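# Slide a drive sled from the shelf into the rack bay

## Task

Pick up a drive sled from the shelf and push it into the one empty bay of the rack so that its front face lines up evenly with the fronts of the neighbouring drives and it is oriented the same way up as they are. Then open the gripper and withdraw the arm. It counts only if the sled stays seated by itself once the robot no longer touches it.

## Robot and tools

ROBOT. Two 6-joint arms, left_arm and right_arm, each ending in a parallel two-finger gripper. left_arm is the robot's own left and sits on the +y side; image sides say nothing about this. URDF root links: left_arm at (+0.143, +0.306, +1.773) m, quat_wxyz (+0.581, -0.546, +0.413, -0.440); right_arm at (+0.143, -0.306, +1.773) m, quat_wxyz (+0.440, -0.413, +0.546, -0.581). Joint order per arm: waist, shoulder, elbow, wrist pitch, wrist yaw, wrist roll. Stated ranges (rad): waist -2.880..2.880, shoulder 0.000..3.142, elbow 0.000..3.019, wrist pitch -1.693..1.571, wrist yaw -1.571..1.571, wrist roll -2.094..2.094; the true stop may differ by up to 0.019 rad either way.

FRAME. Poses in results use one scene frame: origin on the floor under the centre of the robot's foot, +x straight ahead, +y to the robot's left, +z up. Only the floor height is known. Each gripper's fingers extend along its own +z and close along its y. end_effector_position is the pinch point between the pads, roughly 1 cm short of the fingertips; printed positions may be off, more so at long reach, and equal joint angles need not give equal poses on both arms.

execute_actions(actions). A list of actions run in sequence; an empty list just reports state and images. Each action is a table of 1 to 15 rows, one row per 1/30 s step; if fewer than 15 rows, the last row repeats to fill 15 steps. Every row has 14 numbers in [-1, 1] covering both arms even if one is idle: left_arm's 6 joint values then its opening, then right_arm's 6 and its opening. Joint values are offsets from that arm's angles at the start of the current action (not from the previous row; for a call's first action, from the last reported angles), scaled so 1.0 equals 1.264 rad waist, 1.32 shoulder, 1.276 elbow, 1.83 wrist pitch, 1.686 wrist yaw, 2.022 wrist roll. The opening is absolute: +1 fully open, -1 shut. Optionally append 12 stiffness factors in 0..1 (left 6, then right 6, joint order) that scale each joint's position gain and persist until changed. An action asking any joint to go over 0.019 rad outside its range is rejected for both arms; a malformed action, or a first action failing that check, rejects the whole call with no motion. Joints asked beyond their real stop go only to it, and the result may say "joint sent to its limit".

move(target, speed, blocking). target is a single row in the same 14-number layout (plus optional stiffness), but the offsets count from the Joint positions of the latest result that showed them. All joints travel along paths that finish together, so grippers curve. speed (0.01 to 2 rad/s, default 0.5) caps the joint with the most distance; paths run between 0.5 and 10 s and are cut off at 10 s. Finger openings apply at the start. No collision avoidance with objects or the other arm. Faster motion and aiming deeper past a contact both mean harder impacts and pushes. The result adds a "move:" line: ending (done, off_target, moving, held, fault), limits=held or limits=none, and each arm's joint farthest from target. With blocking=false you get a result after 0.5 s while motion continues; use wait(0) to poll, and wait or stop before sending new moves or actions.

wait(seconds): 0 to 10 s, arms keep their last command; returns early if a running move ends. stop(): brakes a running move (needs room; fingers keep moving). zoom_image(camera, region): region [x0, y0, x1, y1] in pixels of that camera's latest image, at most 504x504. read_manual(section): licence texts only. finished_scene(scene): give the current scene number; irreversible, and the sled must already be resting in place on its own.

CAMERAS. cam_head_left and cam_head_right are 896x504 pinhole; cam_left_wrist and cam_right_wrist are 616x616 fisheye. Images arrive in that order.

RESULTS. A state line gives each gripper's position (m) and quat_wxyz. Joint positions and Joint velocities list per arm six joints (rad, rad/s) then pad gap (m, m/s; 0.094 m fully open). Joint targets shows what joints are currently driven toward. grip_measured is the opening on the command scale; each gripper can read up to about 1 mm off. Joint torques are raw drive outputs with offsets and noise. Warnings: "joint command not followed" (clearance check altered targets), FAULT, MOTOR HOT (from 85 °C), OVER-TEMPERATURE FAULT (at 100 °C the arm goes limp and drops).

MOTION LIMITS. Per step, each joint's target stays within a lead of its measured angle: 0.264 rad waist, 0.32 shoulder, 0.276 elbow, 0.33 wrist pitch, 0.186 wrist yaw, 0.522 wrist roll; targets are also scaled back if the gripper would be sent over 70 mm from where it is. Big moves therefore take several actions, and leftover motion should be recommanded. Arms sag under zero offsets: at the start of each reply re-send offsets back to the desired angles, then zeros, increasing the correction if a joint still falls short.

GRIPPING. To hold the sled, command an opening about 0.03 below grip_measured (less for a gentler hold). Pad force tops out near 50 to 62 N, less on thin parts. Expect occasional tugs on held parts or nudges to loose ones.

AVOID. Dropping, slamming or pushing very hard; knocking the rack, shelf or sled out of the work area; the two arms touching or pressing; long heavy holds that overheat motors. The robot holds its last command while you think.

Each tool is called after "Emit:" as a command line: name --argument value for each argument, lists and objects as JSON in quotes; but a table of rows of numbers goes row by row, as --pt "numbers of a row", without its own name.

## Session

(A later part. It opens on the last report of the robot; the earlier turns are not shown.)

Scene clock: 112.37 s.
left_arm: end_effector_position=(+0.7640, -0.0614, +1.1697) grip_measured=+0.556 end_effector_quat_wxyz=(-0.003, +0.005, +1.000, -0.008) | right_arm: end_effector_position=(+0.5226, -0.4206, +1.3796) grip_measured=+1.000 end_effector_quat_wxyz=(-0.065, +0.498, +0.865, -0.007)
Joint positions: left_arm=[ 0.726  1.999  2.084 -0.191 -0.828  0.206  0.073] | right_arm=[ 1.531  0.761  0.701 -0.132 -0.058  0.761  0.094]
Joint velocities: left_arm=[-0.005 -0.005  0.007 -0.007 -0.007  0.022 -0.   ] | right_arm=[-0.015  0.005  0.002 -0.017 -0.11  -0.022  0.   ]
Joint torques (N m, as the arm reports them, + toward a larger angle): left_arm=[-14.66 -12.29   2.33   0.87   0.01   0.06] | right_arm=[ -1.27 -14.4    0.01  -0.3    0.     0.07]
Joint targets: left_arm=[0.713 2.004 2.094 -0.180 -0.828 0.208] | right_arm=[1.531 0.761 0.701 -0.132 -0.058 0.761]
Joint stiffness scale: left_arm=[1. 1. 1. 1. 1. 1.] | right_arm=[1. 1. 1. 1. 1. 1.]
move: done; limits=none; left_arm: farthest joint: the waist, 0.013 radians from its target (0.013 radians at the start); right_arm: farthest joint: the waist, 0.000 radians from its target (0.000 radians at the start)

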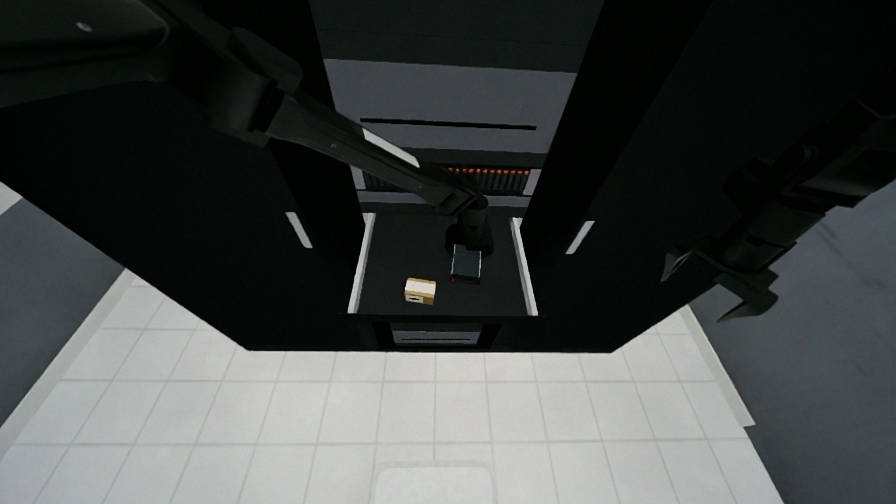

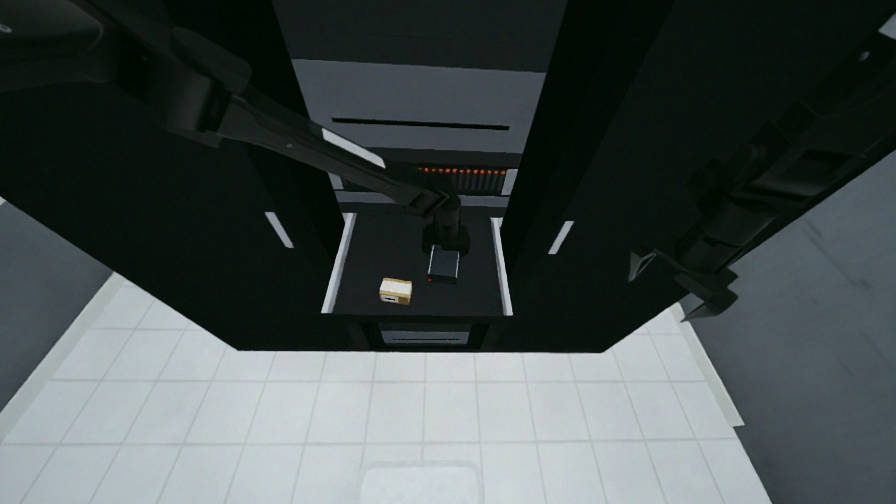

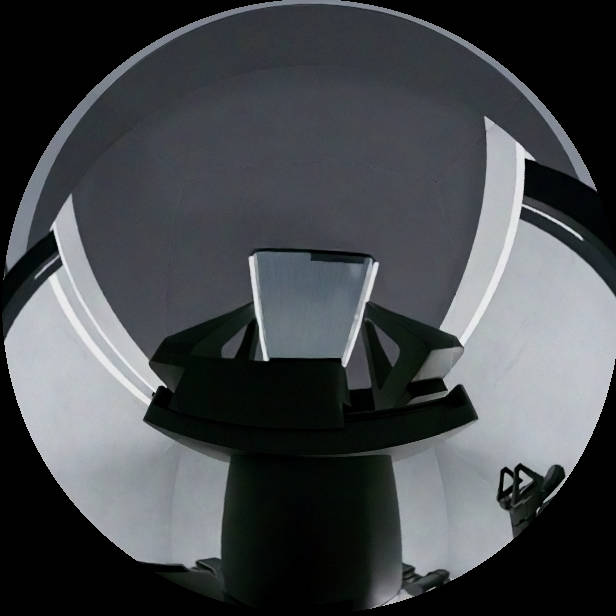

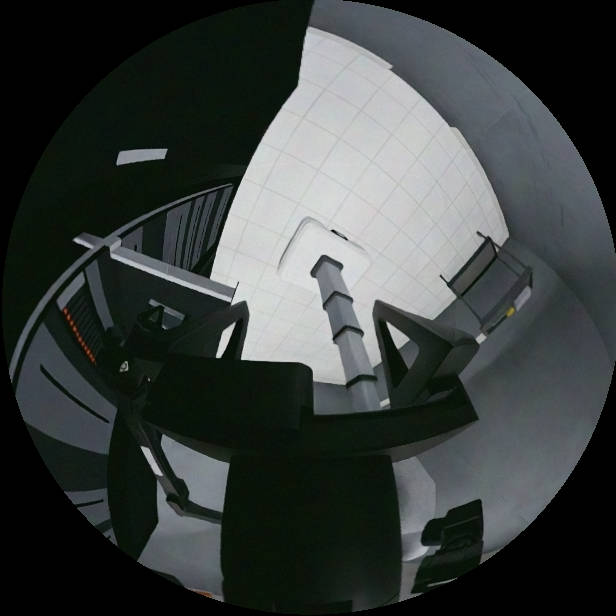

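Emit:
move --target '[0.024,0,0,0,0.008,0,0.5,0,0,0,0,0,0,1]' --speed 0.05

Emit:
move --target '[0,0,0,0,0,0,1,0,0,0,0,0,0,1]'

Emit:
move --target '[-0.045,-0.07,-0.09,0.02,-0.02,0,1,0,0,0,0,0,0,1]' --speed 0.2

Emit:
move --target '[0.1,-0.8,-1,0.2,0.3,0,-1,0,0,0,0.4,0.216,-0.688,1]' --speed 0.9

Emit:
move --target '[0.6,0,0,0,0,0,-1,0.555,0.89,0.56,0.372,0,0,1]' --speed 0.7

Scene clock: 119.53 s.
left_arm: end_effector_position=(+0.7612, -0.0492, +1.1577) grip_measured=+0.556 end_effector_quat_wxyz=(-0.005, +0.004, +1.000, -0.003) | right_arm: end_effector_position=(+0.5226, -0.4206, +1.3796) grip_measured=+1.000 end_effector_quat_wxyz=(-0.065, +0.498, +0.865, -0.007)
Joint positions: left_arm=[ 0.749  1.999  2.084 -0.191 -0.815  0.206  0.073] | right_arm=[ 1.531  0.761  0.701 -0.132 -0.058  0.761  0.094]
Joint velocities: left_arm=[ 0.005 -0.005 -0.007  0.027  0.007  0.022  0.   ] | right_arm=[-0.015  0.005  0.002 -0.007 -0.022  0.051  0.   ]
Joint torques (N m, as the arm reports them, + toward a larger angle): left_arm=[-13.16 -12.9    1.36   0.38  -0.04   0.04] | right_arm=[ -1.3  -14.67   0.07  -0.25  -0.01   0.09]
Joint targets: left_arm=[0.756 1.999 2.084 -0.191 -0.815 0.206] | right_arm=[1.531 0.761 0.701 -0.132 -0.058 0.761]
Joint stiffness scale: left_arm=[1. 1. 1. 1. 1. 1.] | right_arm=[1. 1. 1. 1. 1. 1.]
move: done; limits=none; left_arm: farthest joint: the waist, 0.007 radians from its target (0.030 radians at the start); right_arm: farthest joint: the waist, 0.000 radians from its target (0.000 radians at the start)

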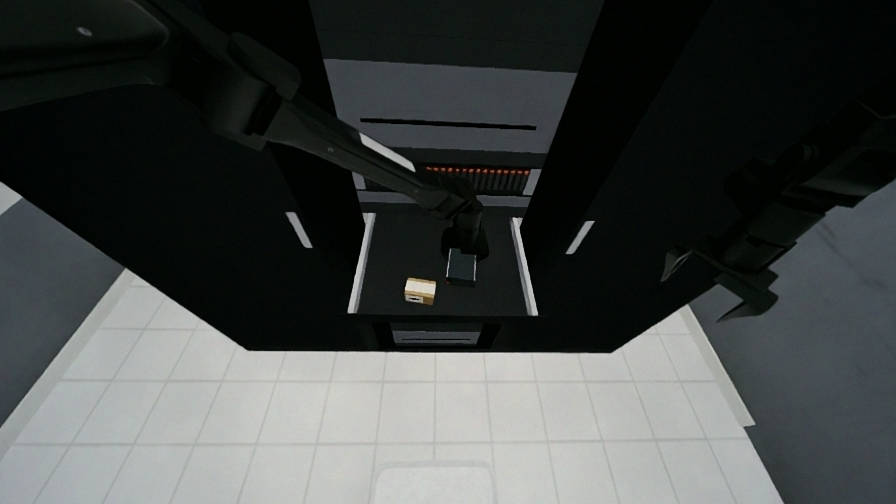

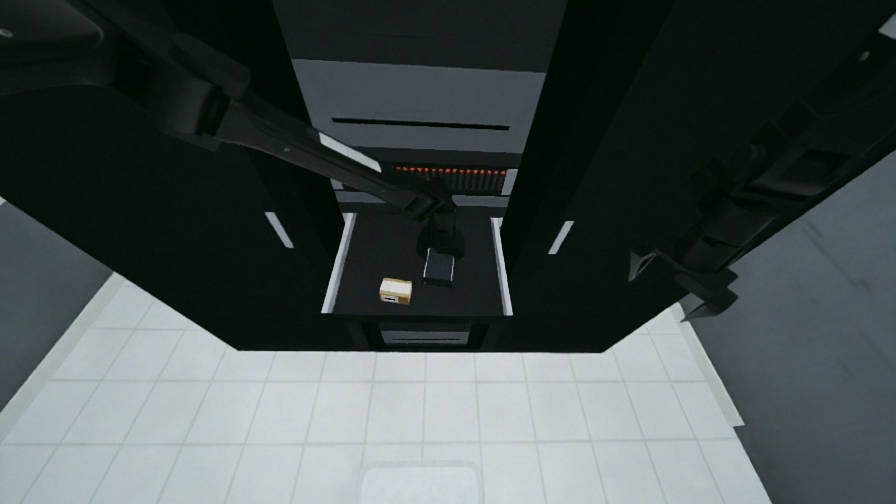

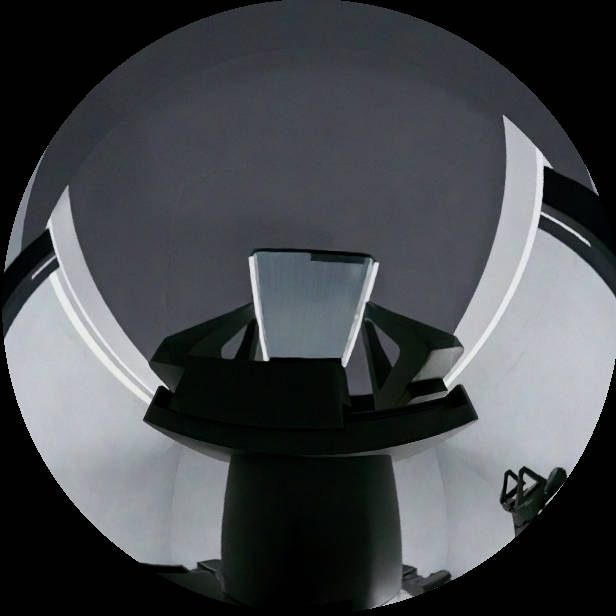

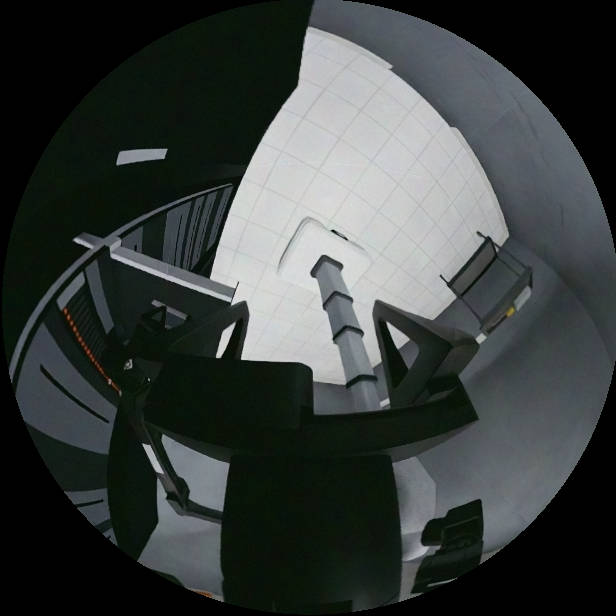

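Scene clock: 120.03 s.
left_arm: end_effector_position=(+0.7612, -0.0493, +1.1577) grip_measured=+1.000 end_effector_quat_wxyz=(-0.005, +0.004, +1.000, -0.004) | right_arm: end_effector_position=(+0.5226, -0.4206, +1.3796) grip_measured=+1.000 end_effector_quat_wxyz=(-0.065, +0.498, +0.865, -0.007)
Joint positions: left_arm=[ 0.749  1.999  2.084 -0.191 -0.814  0.206  0.094] | right_arm=[ 1.531  0.761  0.701 -0.132 -0.058  0.761  0.094]
Joint velocities: left_arm=[ 0.005 -0.005 -0.002 -0.007  0.051 -0.051  0.   ] | right_arm=[-0.024 -0.005 -0.007 -0.002  0.051 -0.022  0.   ]
Joint torques (N m, as the arm reports them, + toward a larger angle): left_arm=[-14.23 -12.91   1.4    0.43   0.     0.04] | right_arm=[ -1.42 -14.51  -0.02  -0.32   0.01   0.08]
Joint targets: left_arm=[0.749 1.999 2.084 -0.191 -0.814 0.206] | right_arm=[1.531 0.761 0.701 -0.132 -0.058 0.761]
Joint stiffness scale: left_arm=[1. 1. 1. 1. 1. 1.] | right_arm=[1. 1. 1. 1. 1. 1.]
move: done; limits=none; left_arm: farthest joint: the wrist yaw, 0.001 radians from its target (0.000 radians at the start); right_arm: farthest joint: the waist, 0.000 radians from its target (0.000 radians at the start)

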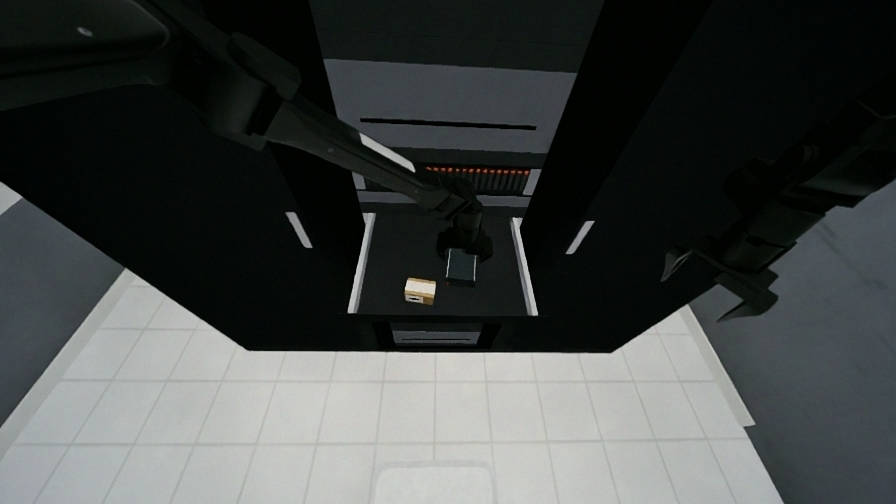

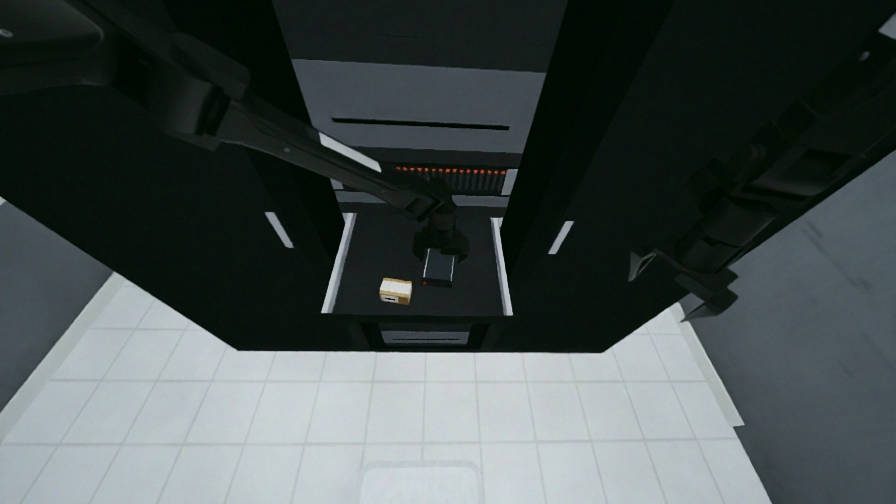

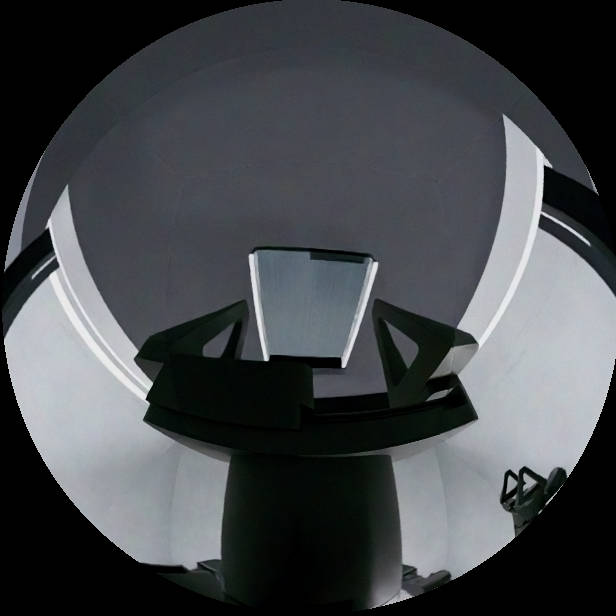

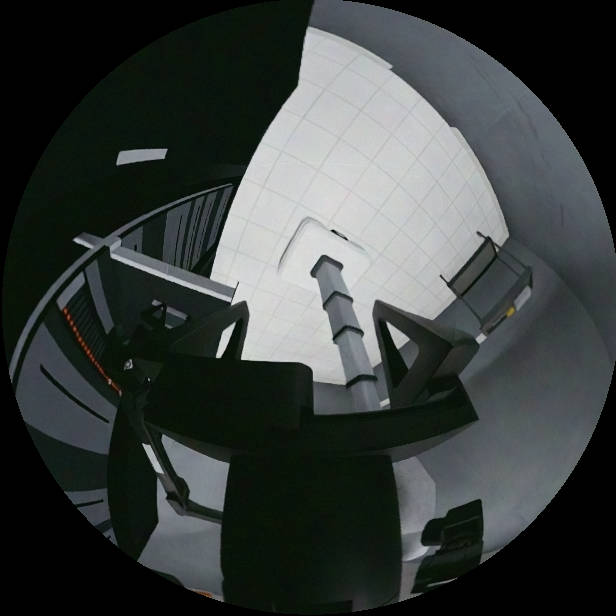

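Scene clock: 121.13 s.
left_arm: end_effector_position=(+0.7600, -0.0507, +1.1934) grip_measured=+1.000 end_effector_quat_wxyz=(-0.005, +0.009, +1.000, -0.007) | right_arm: end_effector_position=(+0.5226, -0.4206, +1.3796) grip_measured=+1.000 end_effector_quat_wxyz=(-0.065, +0.498, +0.865, -0.007)
Joint positions: left_arm=[ 0.71   1.923  1.972 -0.164 -0.846  0.206  0.094] | right_arm=[ 1.531  0.761  0.701 -0.132 -0.058  0.761  0.094]
Joint velocities: left_arm=[-0.034 -0.015 -0.017 -0.012  0.037  0.022  0.   ] | right_arm=[-0.024 -0.015  0.007 -0.027 -0.037  0.007  0.   ]
Joint torques (N m, as the arm reports them, + toward a larger angle): left_arm=[-14.36 -14.26   0.74   0.7   -0.03   0.04] | right_arm=[ -1.42 -14.52   0.    -0.31   0.01   0.08]
Joint targets: left_arm=[0.692 1.906 1.969 -0.154 -0.848 0.206] | right_arm=[1.531 0.761 0.701 -0.132 -0.058 0.761]
Joint stiffness scale: left_arm=[1. 1. 1. 1. 1. 1.] | right_arm=[1. 1. 1. 1. 1. 1.]
move: done; limits=none; left_arm: farthest joint: the waist, 0.018 radians from its target (0.057 radians at the start); right_arm: farthest joint: the waist, 0.000 radians from its target (0.000 radians at the start)

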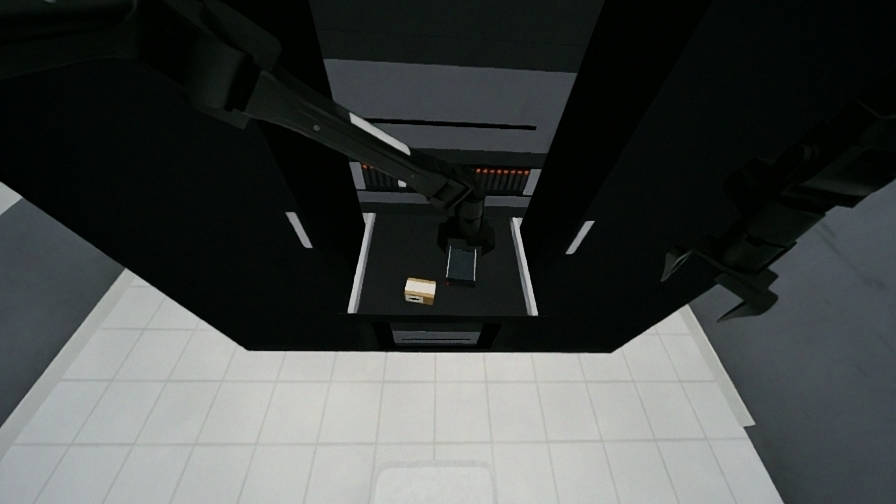

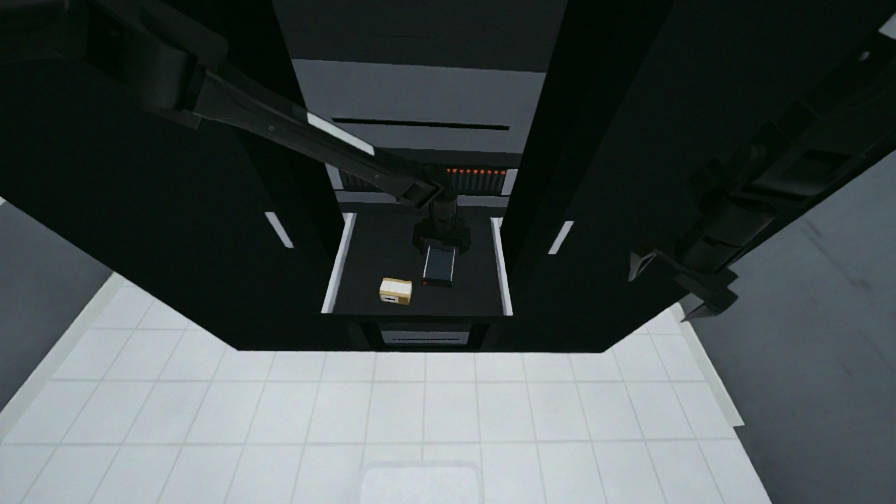

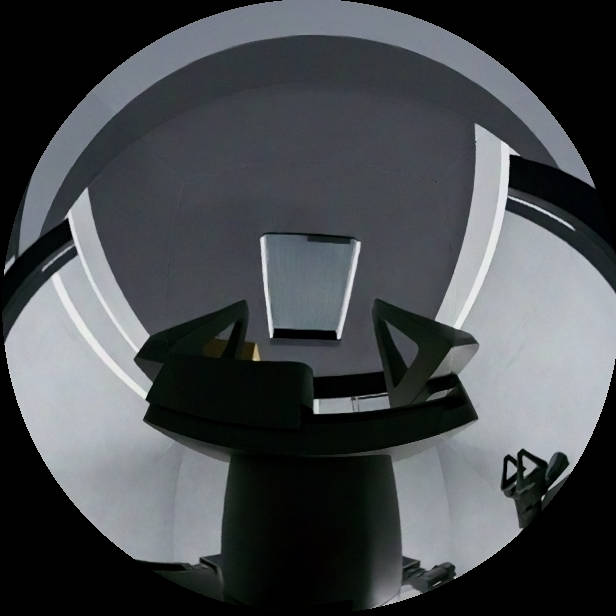

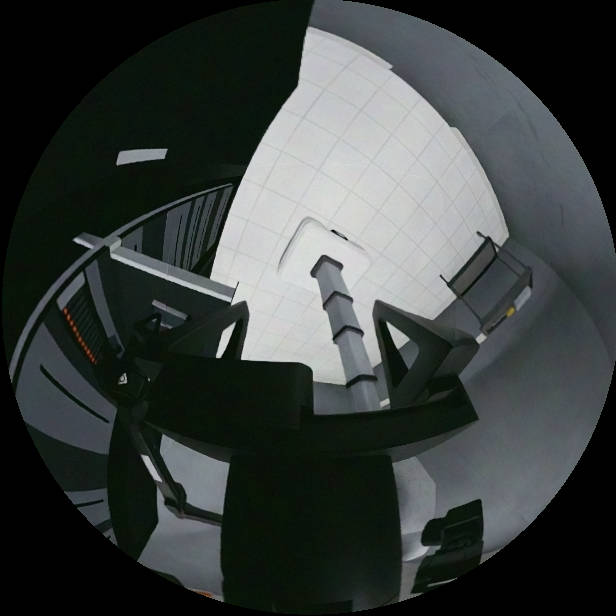

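Scene clock: 123.60 s.
left_arm: end_effector_position=(+0.6171, +0.1716, +1.4322) grip_measured=-0.995 end_effector_quat_wxyz=(+0.080, -0.029, +0.979, -0.185) | right_arm: end_effector_position=(+0.6636, -0.5222, +1.4269) grip_measured=+1.000 end_effector_quat_wxyz=(+0.188, -0.122, +0.936, -0.270)
Joint positions: left_arm=[ 0.828  0.879  0.696  0.19  -0.343  0.206  0.   ] | right_arm=[ 1.531  0.761  0.701  0.584  0.301 -0.617  0.094]
Joint velocities: left_arm=[ 0.015 -0.005 -0.002 -0.007 -0.125  0.022  0.001] | right_arm=[ 0.005 -0.005  0.017  0.002 -0.037 -0.037  0.   ]
Joint torques (N m, as the arm reports them, + toward a larger angle): left_arm=[ -2.37 -11.93  -0.4    1.09   0.37   0.07] | right_arm=[ -1.28 -16.05   1.28   1.46   0.29  -0.04]
Joint targets: left_arm=[0.837 0.867 0.696 0.202 -0.341 0.206] | right_arm=[1.531 0.761 0.701 0.600 0.306 -0.630]
Joint stiffness scale: left_arm=[1. 1. 1. 1. 1. 1.] | right_arm=[1. 1. 1. 1. 1. 1.]
move: done; limits=none; left_arm: farthest joint: the shoulder, 0.012 radians from its target (1.056 radians at the start); right_arm: farthest joint: the wrist pitch, 0.016 radians from its target (0.732 radians at the start)

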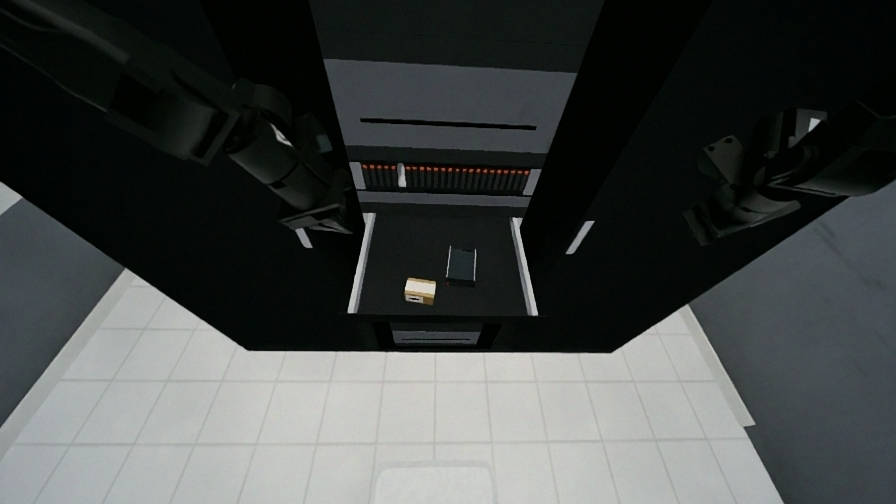

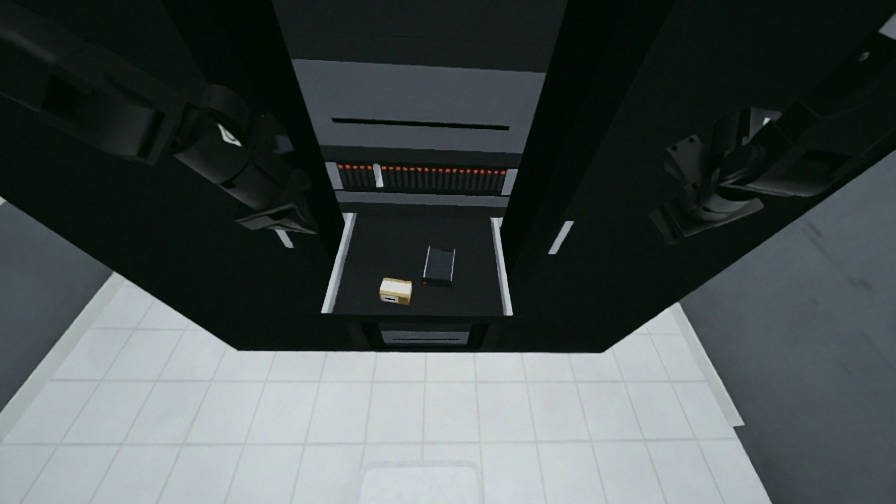

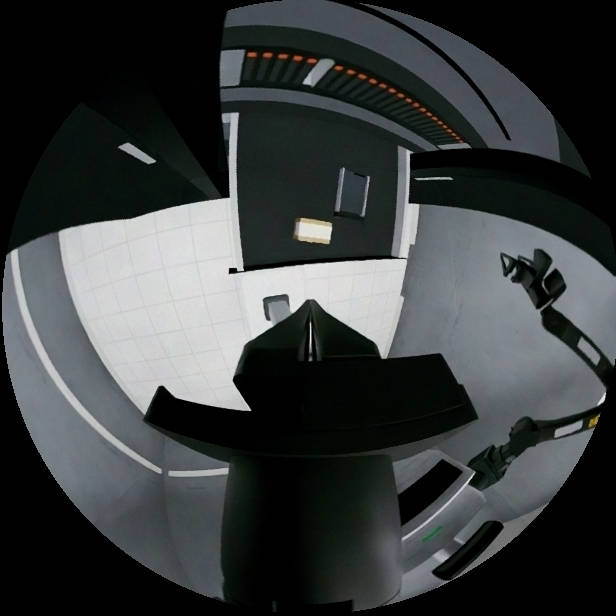

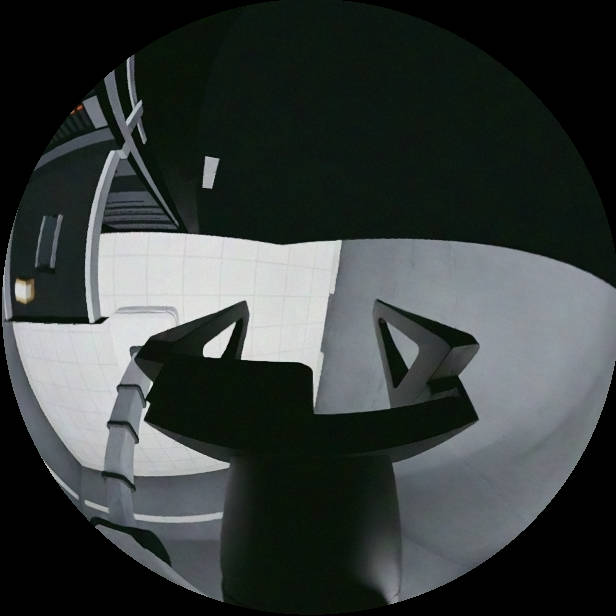

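Scene clock: 126.00 s.
left_arm: end_effector_position=(+0.5343, +0.4821, +1.3548) grip_measured=-0.995 end_effector_quat_wxyz=(+0.009, +0.040, -0.983, -0.180) | right_arm: end_effector_position=(+0.6932, -0.0329, +1.1914) grip_measured=+1.000 end_effector_quat_wxyz=(+0.380, -0.000, +0.925, +0.012)
Joint positions: left_arm=[ 1.584  0.879  0.696  0.19  -0.343  0.206  0.   ] | right_arm=[ 2.236  1.948  1.412  1.25   0.301 -0.617  0.094]
Joint velocities: left_arm=[-0.005 -0.015 -0.002  0.007 -0.037 -0.022 -0.   ] | right_arm=[ 0.005 -0.015  0.002 -0.012 -0.066  0.022  0.   ]
Joint torques (N m, as the arm reports them, + toward a larger angle): left_arm=[  0.28 -14.31  -0.8    0.69  -0.23   0.01] | right_arm=[  8.53 -12.23  -1.66   1.36  -0.36   0.06]
Joint targets: left_arm=[1.586 0.879 0.696 0.190 -0.343 0.206] | right_arm=[2.233 1.935 1.415 1.265 0.301 -0.617]
Joint stiffness scale: left_arm=[1. 1. 1. 1. 1. 1.] | right_arm=[1. 1. 1. 1. 1. 1.]
move: done; limits=none; left_arm: farthest joint: the waist, 0.003 radians from its target (0.759 radians at the start); right_arm: farthest joint: the wrist pitch, 0.015 radians from its target (0.681 radians at the start)

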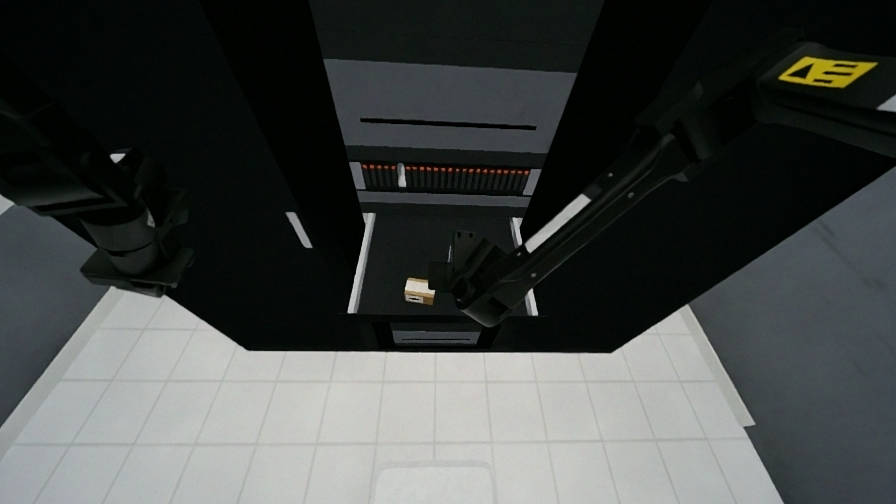

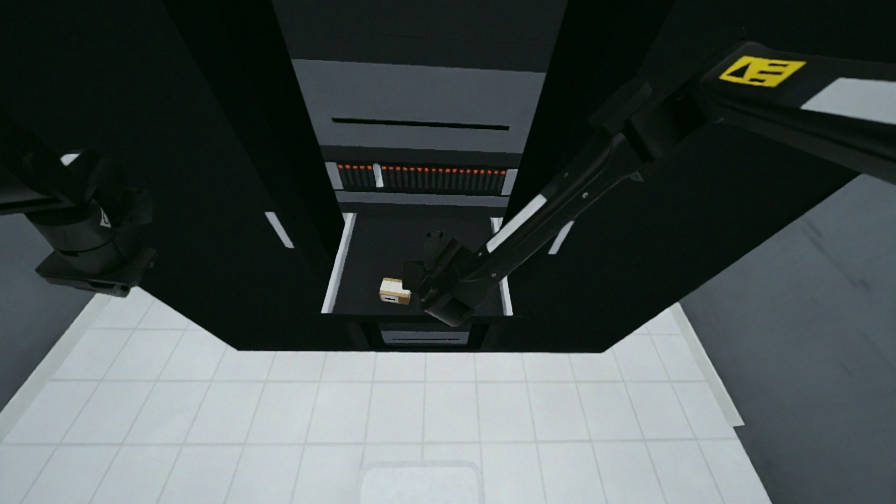

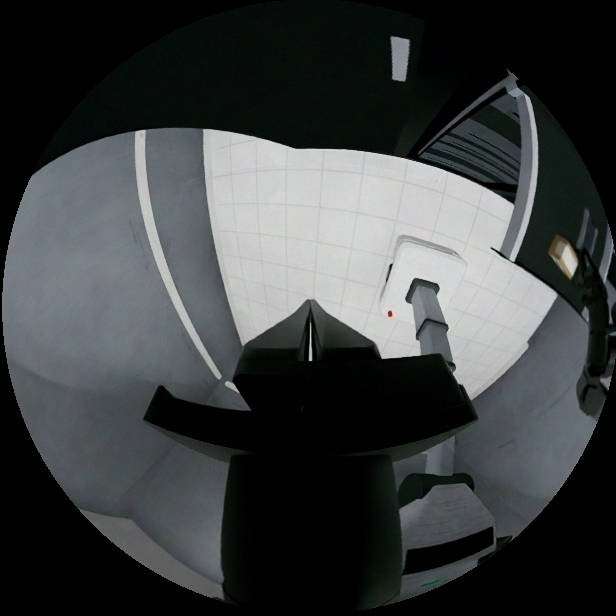

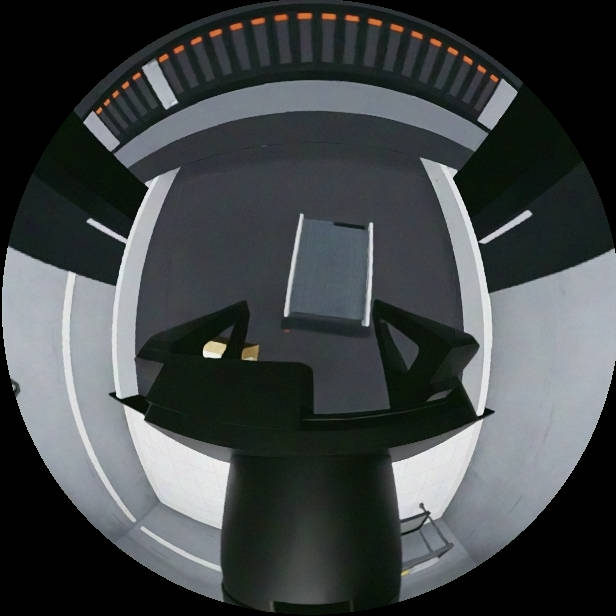

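Emit:
move --target '[0,0,0,0,0,0,-1,-0.046,0.048,0.088,-0.028,-0.013,0.025,1]' --speed 0.12

Emit:
move --target '[0,0,0,0,0,0,-1,0,0,0,0,0,0,0.5]'

Scene clock: 129.80 s.
left_arm: end_effector_position=(+0.5343, +0.4821, +1.3548) grip_measured=-0.995 end_effector_quat_wxyz=(+0.009, +0.040, -0.983, -0.180) | right_arm: end_effector_position=(+0.7001, -0.0471, +1.1546) grip_measured=+1.000 end_effector_quat_wxyz=(+0.382, +0.007, +0.924, +0.002)
Joint positions: left_arm=[ 1.584  0.879  0.696  0.19  -0.343  0.206  0.   ] | right_arm=[ 2.19   2.     1.514  1.209  0.283 -0.586  0.094]
Joint velocities: left_arm=[-0.015  0.005  0.012  0.012 -0.007 -0.051  0.001] | right_arm=[-0.015 -0.015  0.002  0.007  0.022  0.051  0.   ]
Joint torques (N m, as the arm reports them, + toward a larger angle): left_arm=[  0.15 -14.34  -0.8    0.68  -0.24   0.01] | right_arm=[  8.42 -10.17  -0.86   0.49  -0.49   0.29]
Joint targets: left_arm=[1.584 0.879 0.696 0.190 -0.343 0.206] | right_arm=[2.179 2.012 1.524 1.199 0.279 -0.566]
Joint stiffness scale: left_arm=[1. 1. 1. 1. 1. 1.] | right_arm=[1. 1. 1. 1. 1. 1.]
move: done; limits=none; left_arm: farthest joint: the waist, 0.000 radians from its target (0.000 radians at the start); right_arm: farthest joint: the wrist roll, 0.019 radians from its target (0.051 radians at the start)

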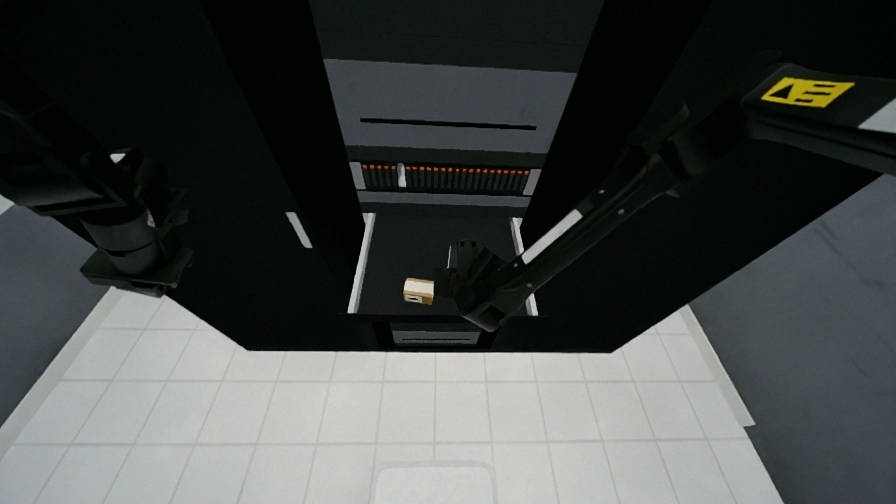

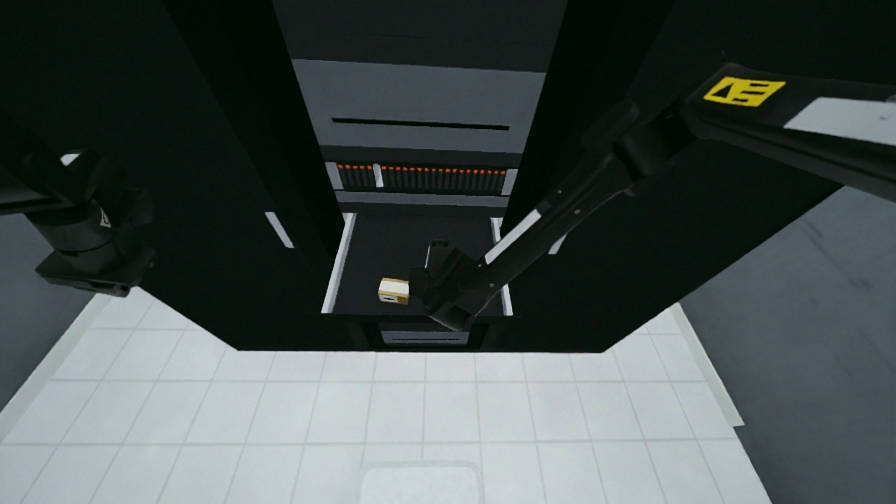

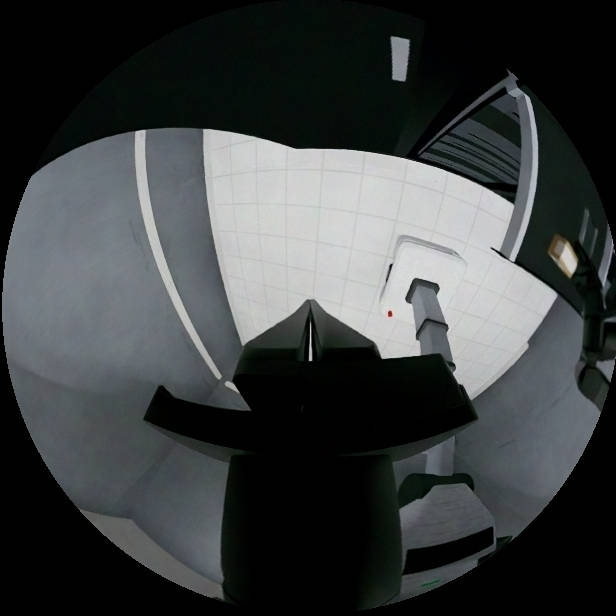

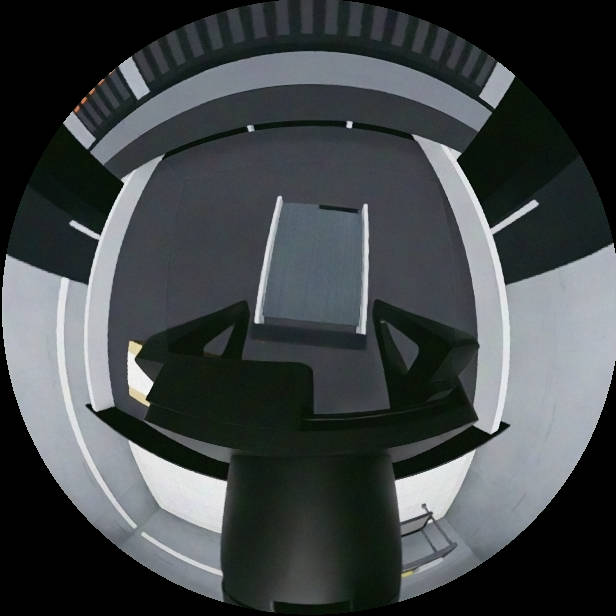

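Scene clock: 130.30 s.
left_arm: end_effector_position=(+0.5343, +0.4821, +1.3548) grip_measured=-0.995 end_effector_quat_wxyz=(+0.009, +0.040, -0.983, -0.180) | right_arm: end_effector_position=(+0.7002, -0.0471, +1.1547) grip_measured=+0.628 end_effector_quat_wxyz=(+0.383, +0.007, +0.924, +0.002)
Joint positions: left_arm=[ 1.584  0.879  0.696  0.19  -0.343  0.206  0.   ] | right_arm=[ 2.19   2.     1.514  1.21   0.283 -0.586  0.076]
Joint velocities: left_arm=[-0.015  0.005  0.007 -0.007 -0.007  0.066  0.   ] | right_arm=[ 0.005 -0.005  0.007  0.002 -0.022 -0.022  0.   ]
Joint torques (N m, as the arm reports them, + toward a larger angle): left_arm=[  0.15 -14.32  -0.81   0.68  -0.24   0.  ] | right_arm=[  9.34 -11.36  -1.8    0.88  -0.34   0.07]
Joint targets: left_arm=[1.584 0.879 0.696 0.190 -0.343 0.206] | right_arm=[2.190 2.000 1.514 1.209 0.283 -0.586]
Joint stiffness scale: left_arm=[1. 1. 1. 1. 1. 1.] | right_arm=[1. 1. 1. 1. 1. 1.]
move: done; limits=none; left_arm: farthest joint: the waist, 0.000 radians from its target (0.000 radians at the start); right_arm: farthest joint: the wrist pitch, 0.001 radians from its target (0.000 radians at the start)

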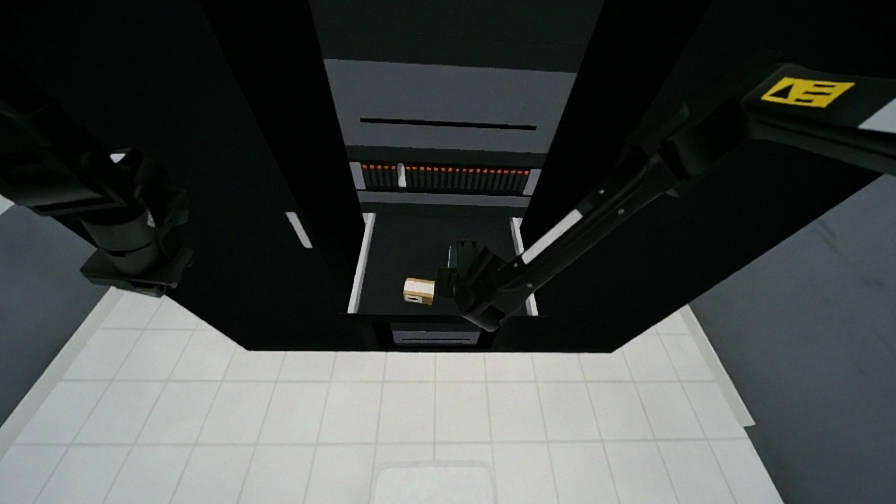

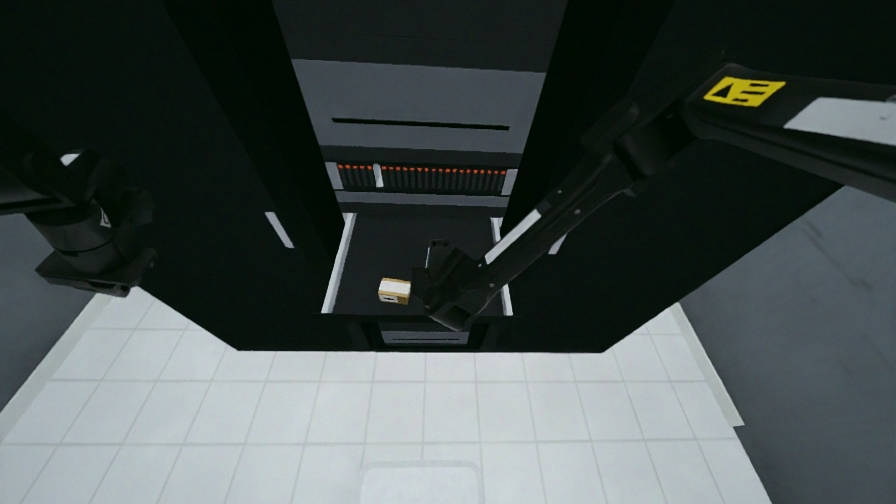

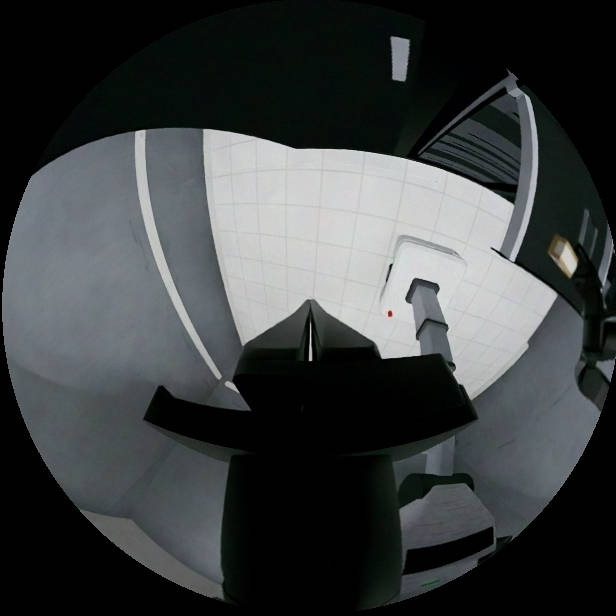

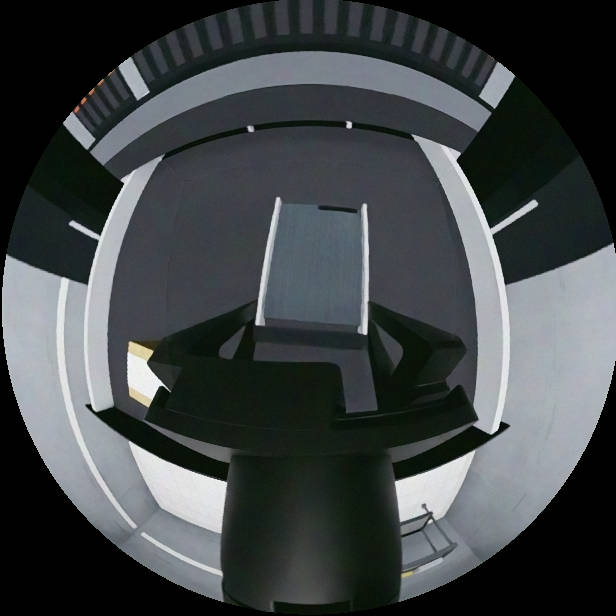

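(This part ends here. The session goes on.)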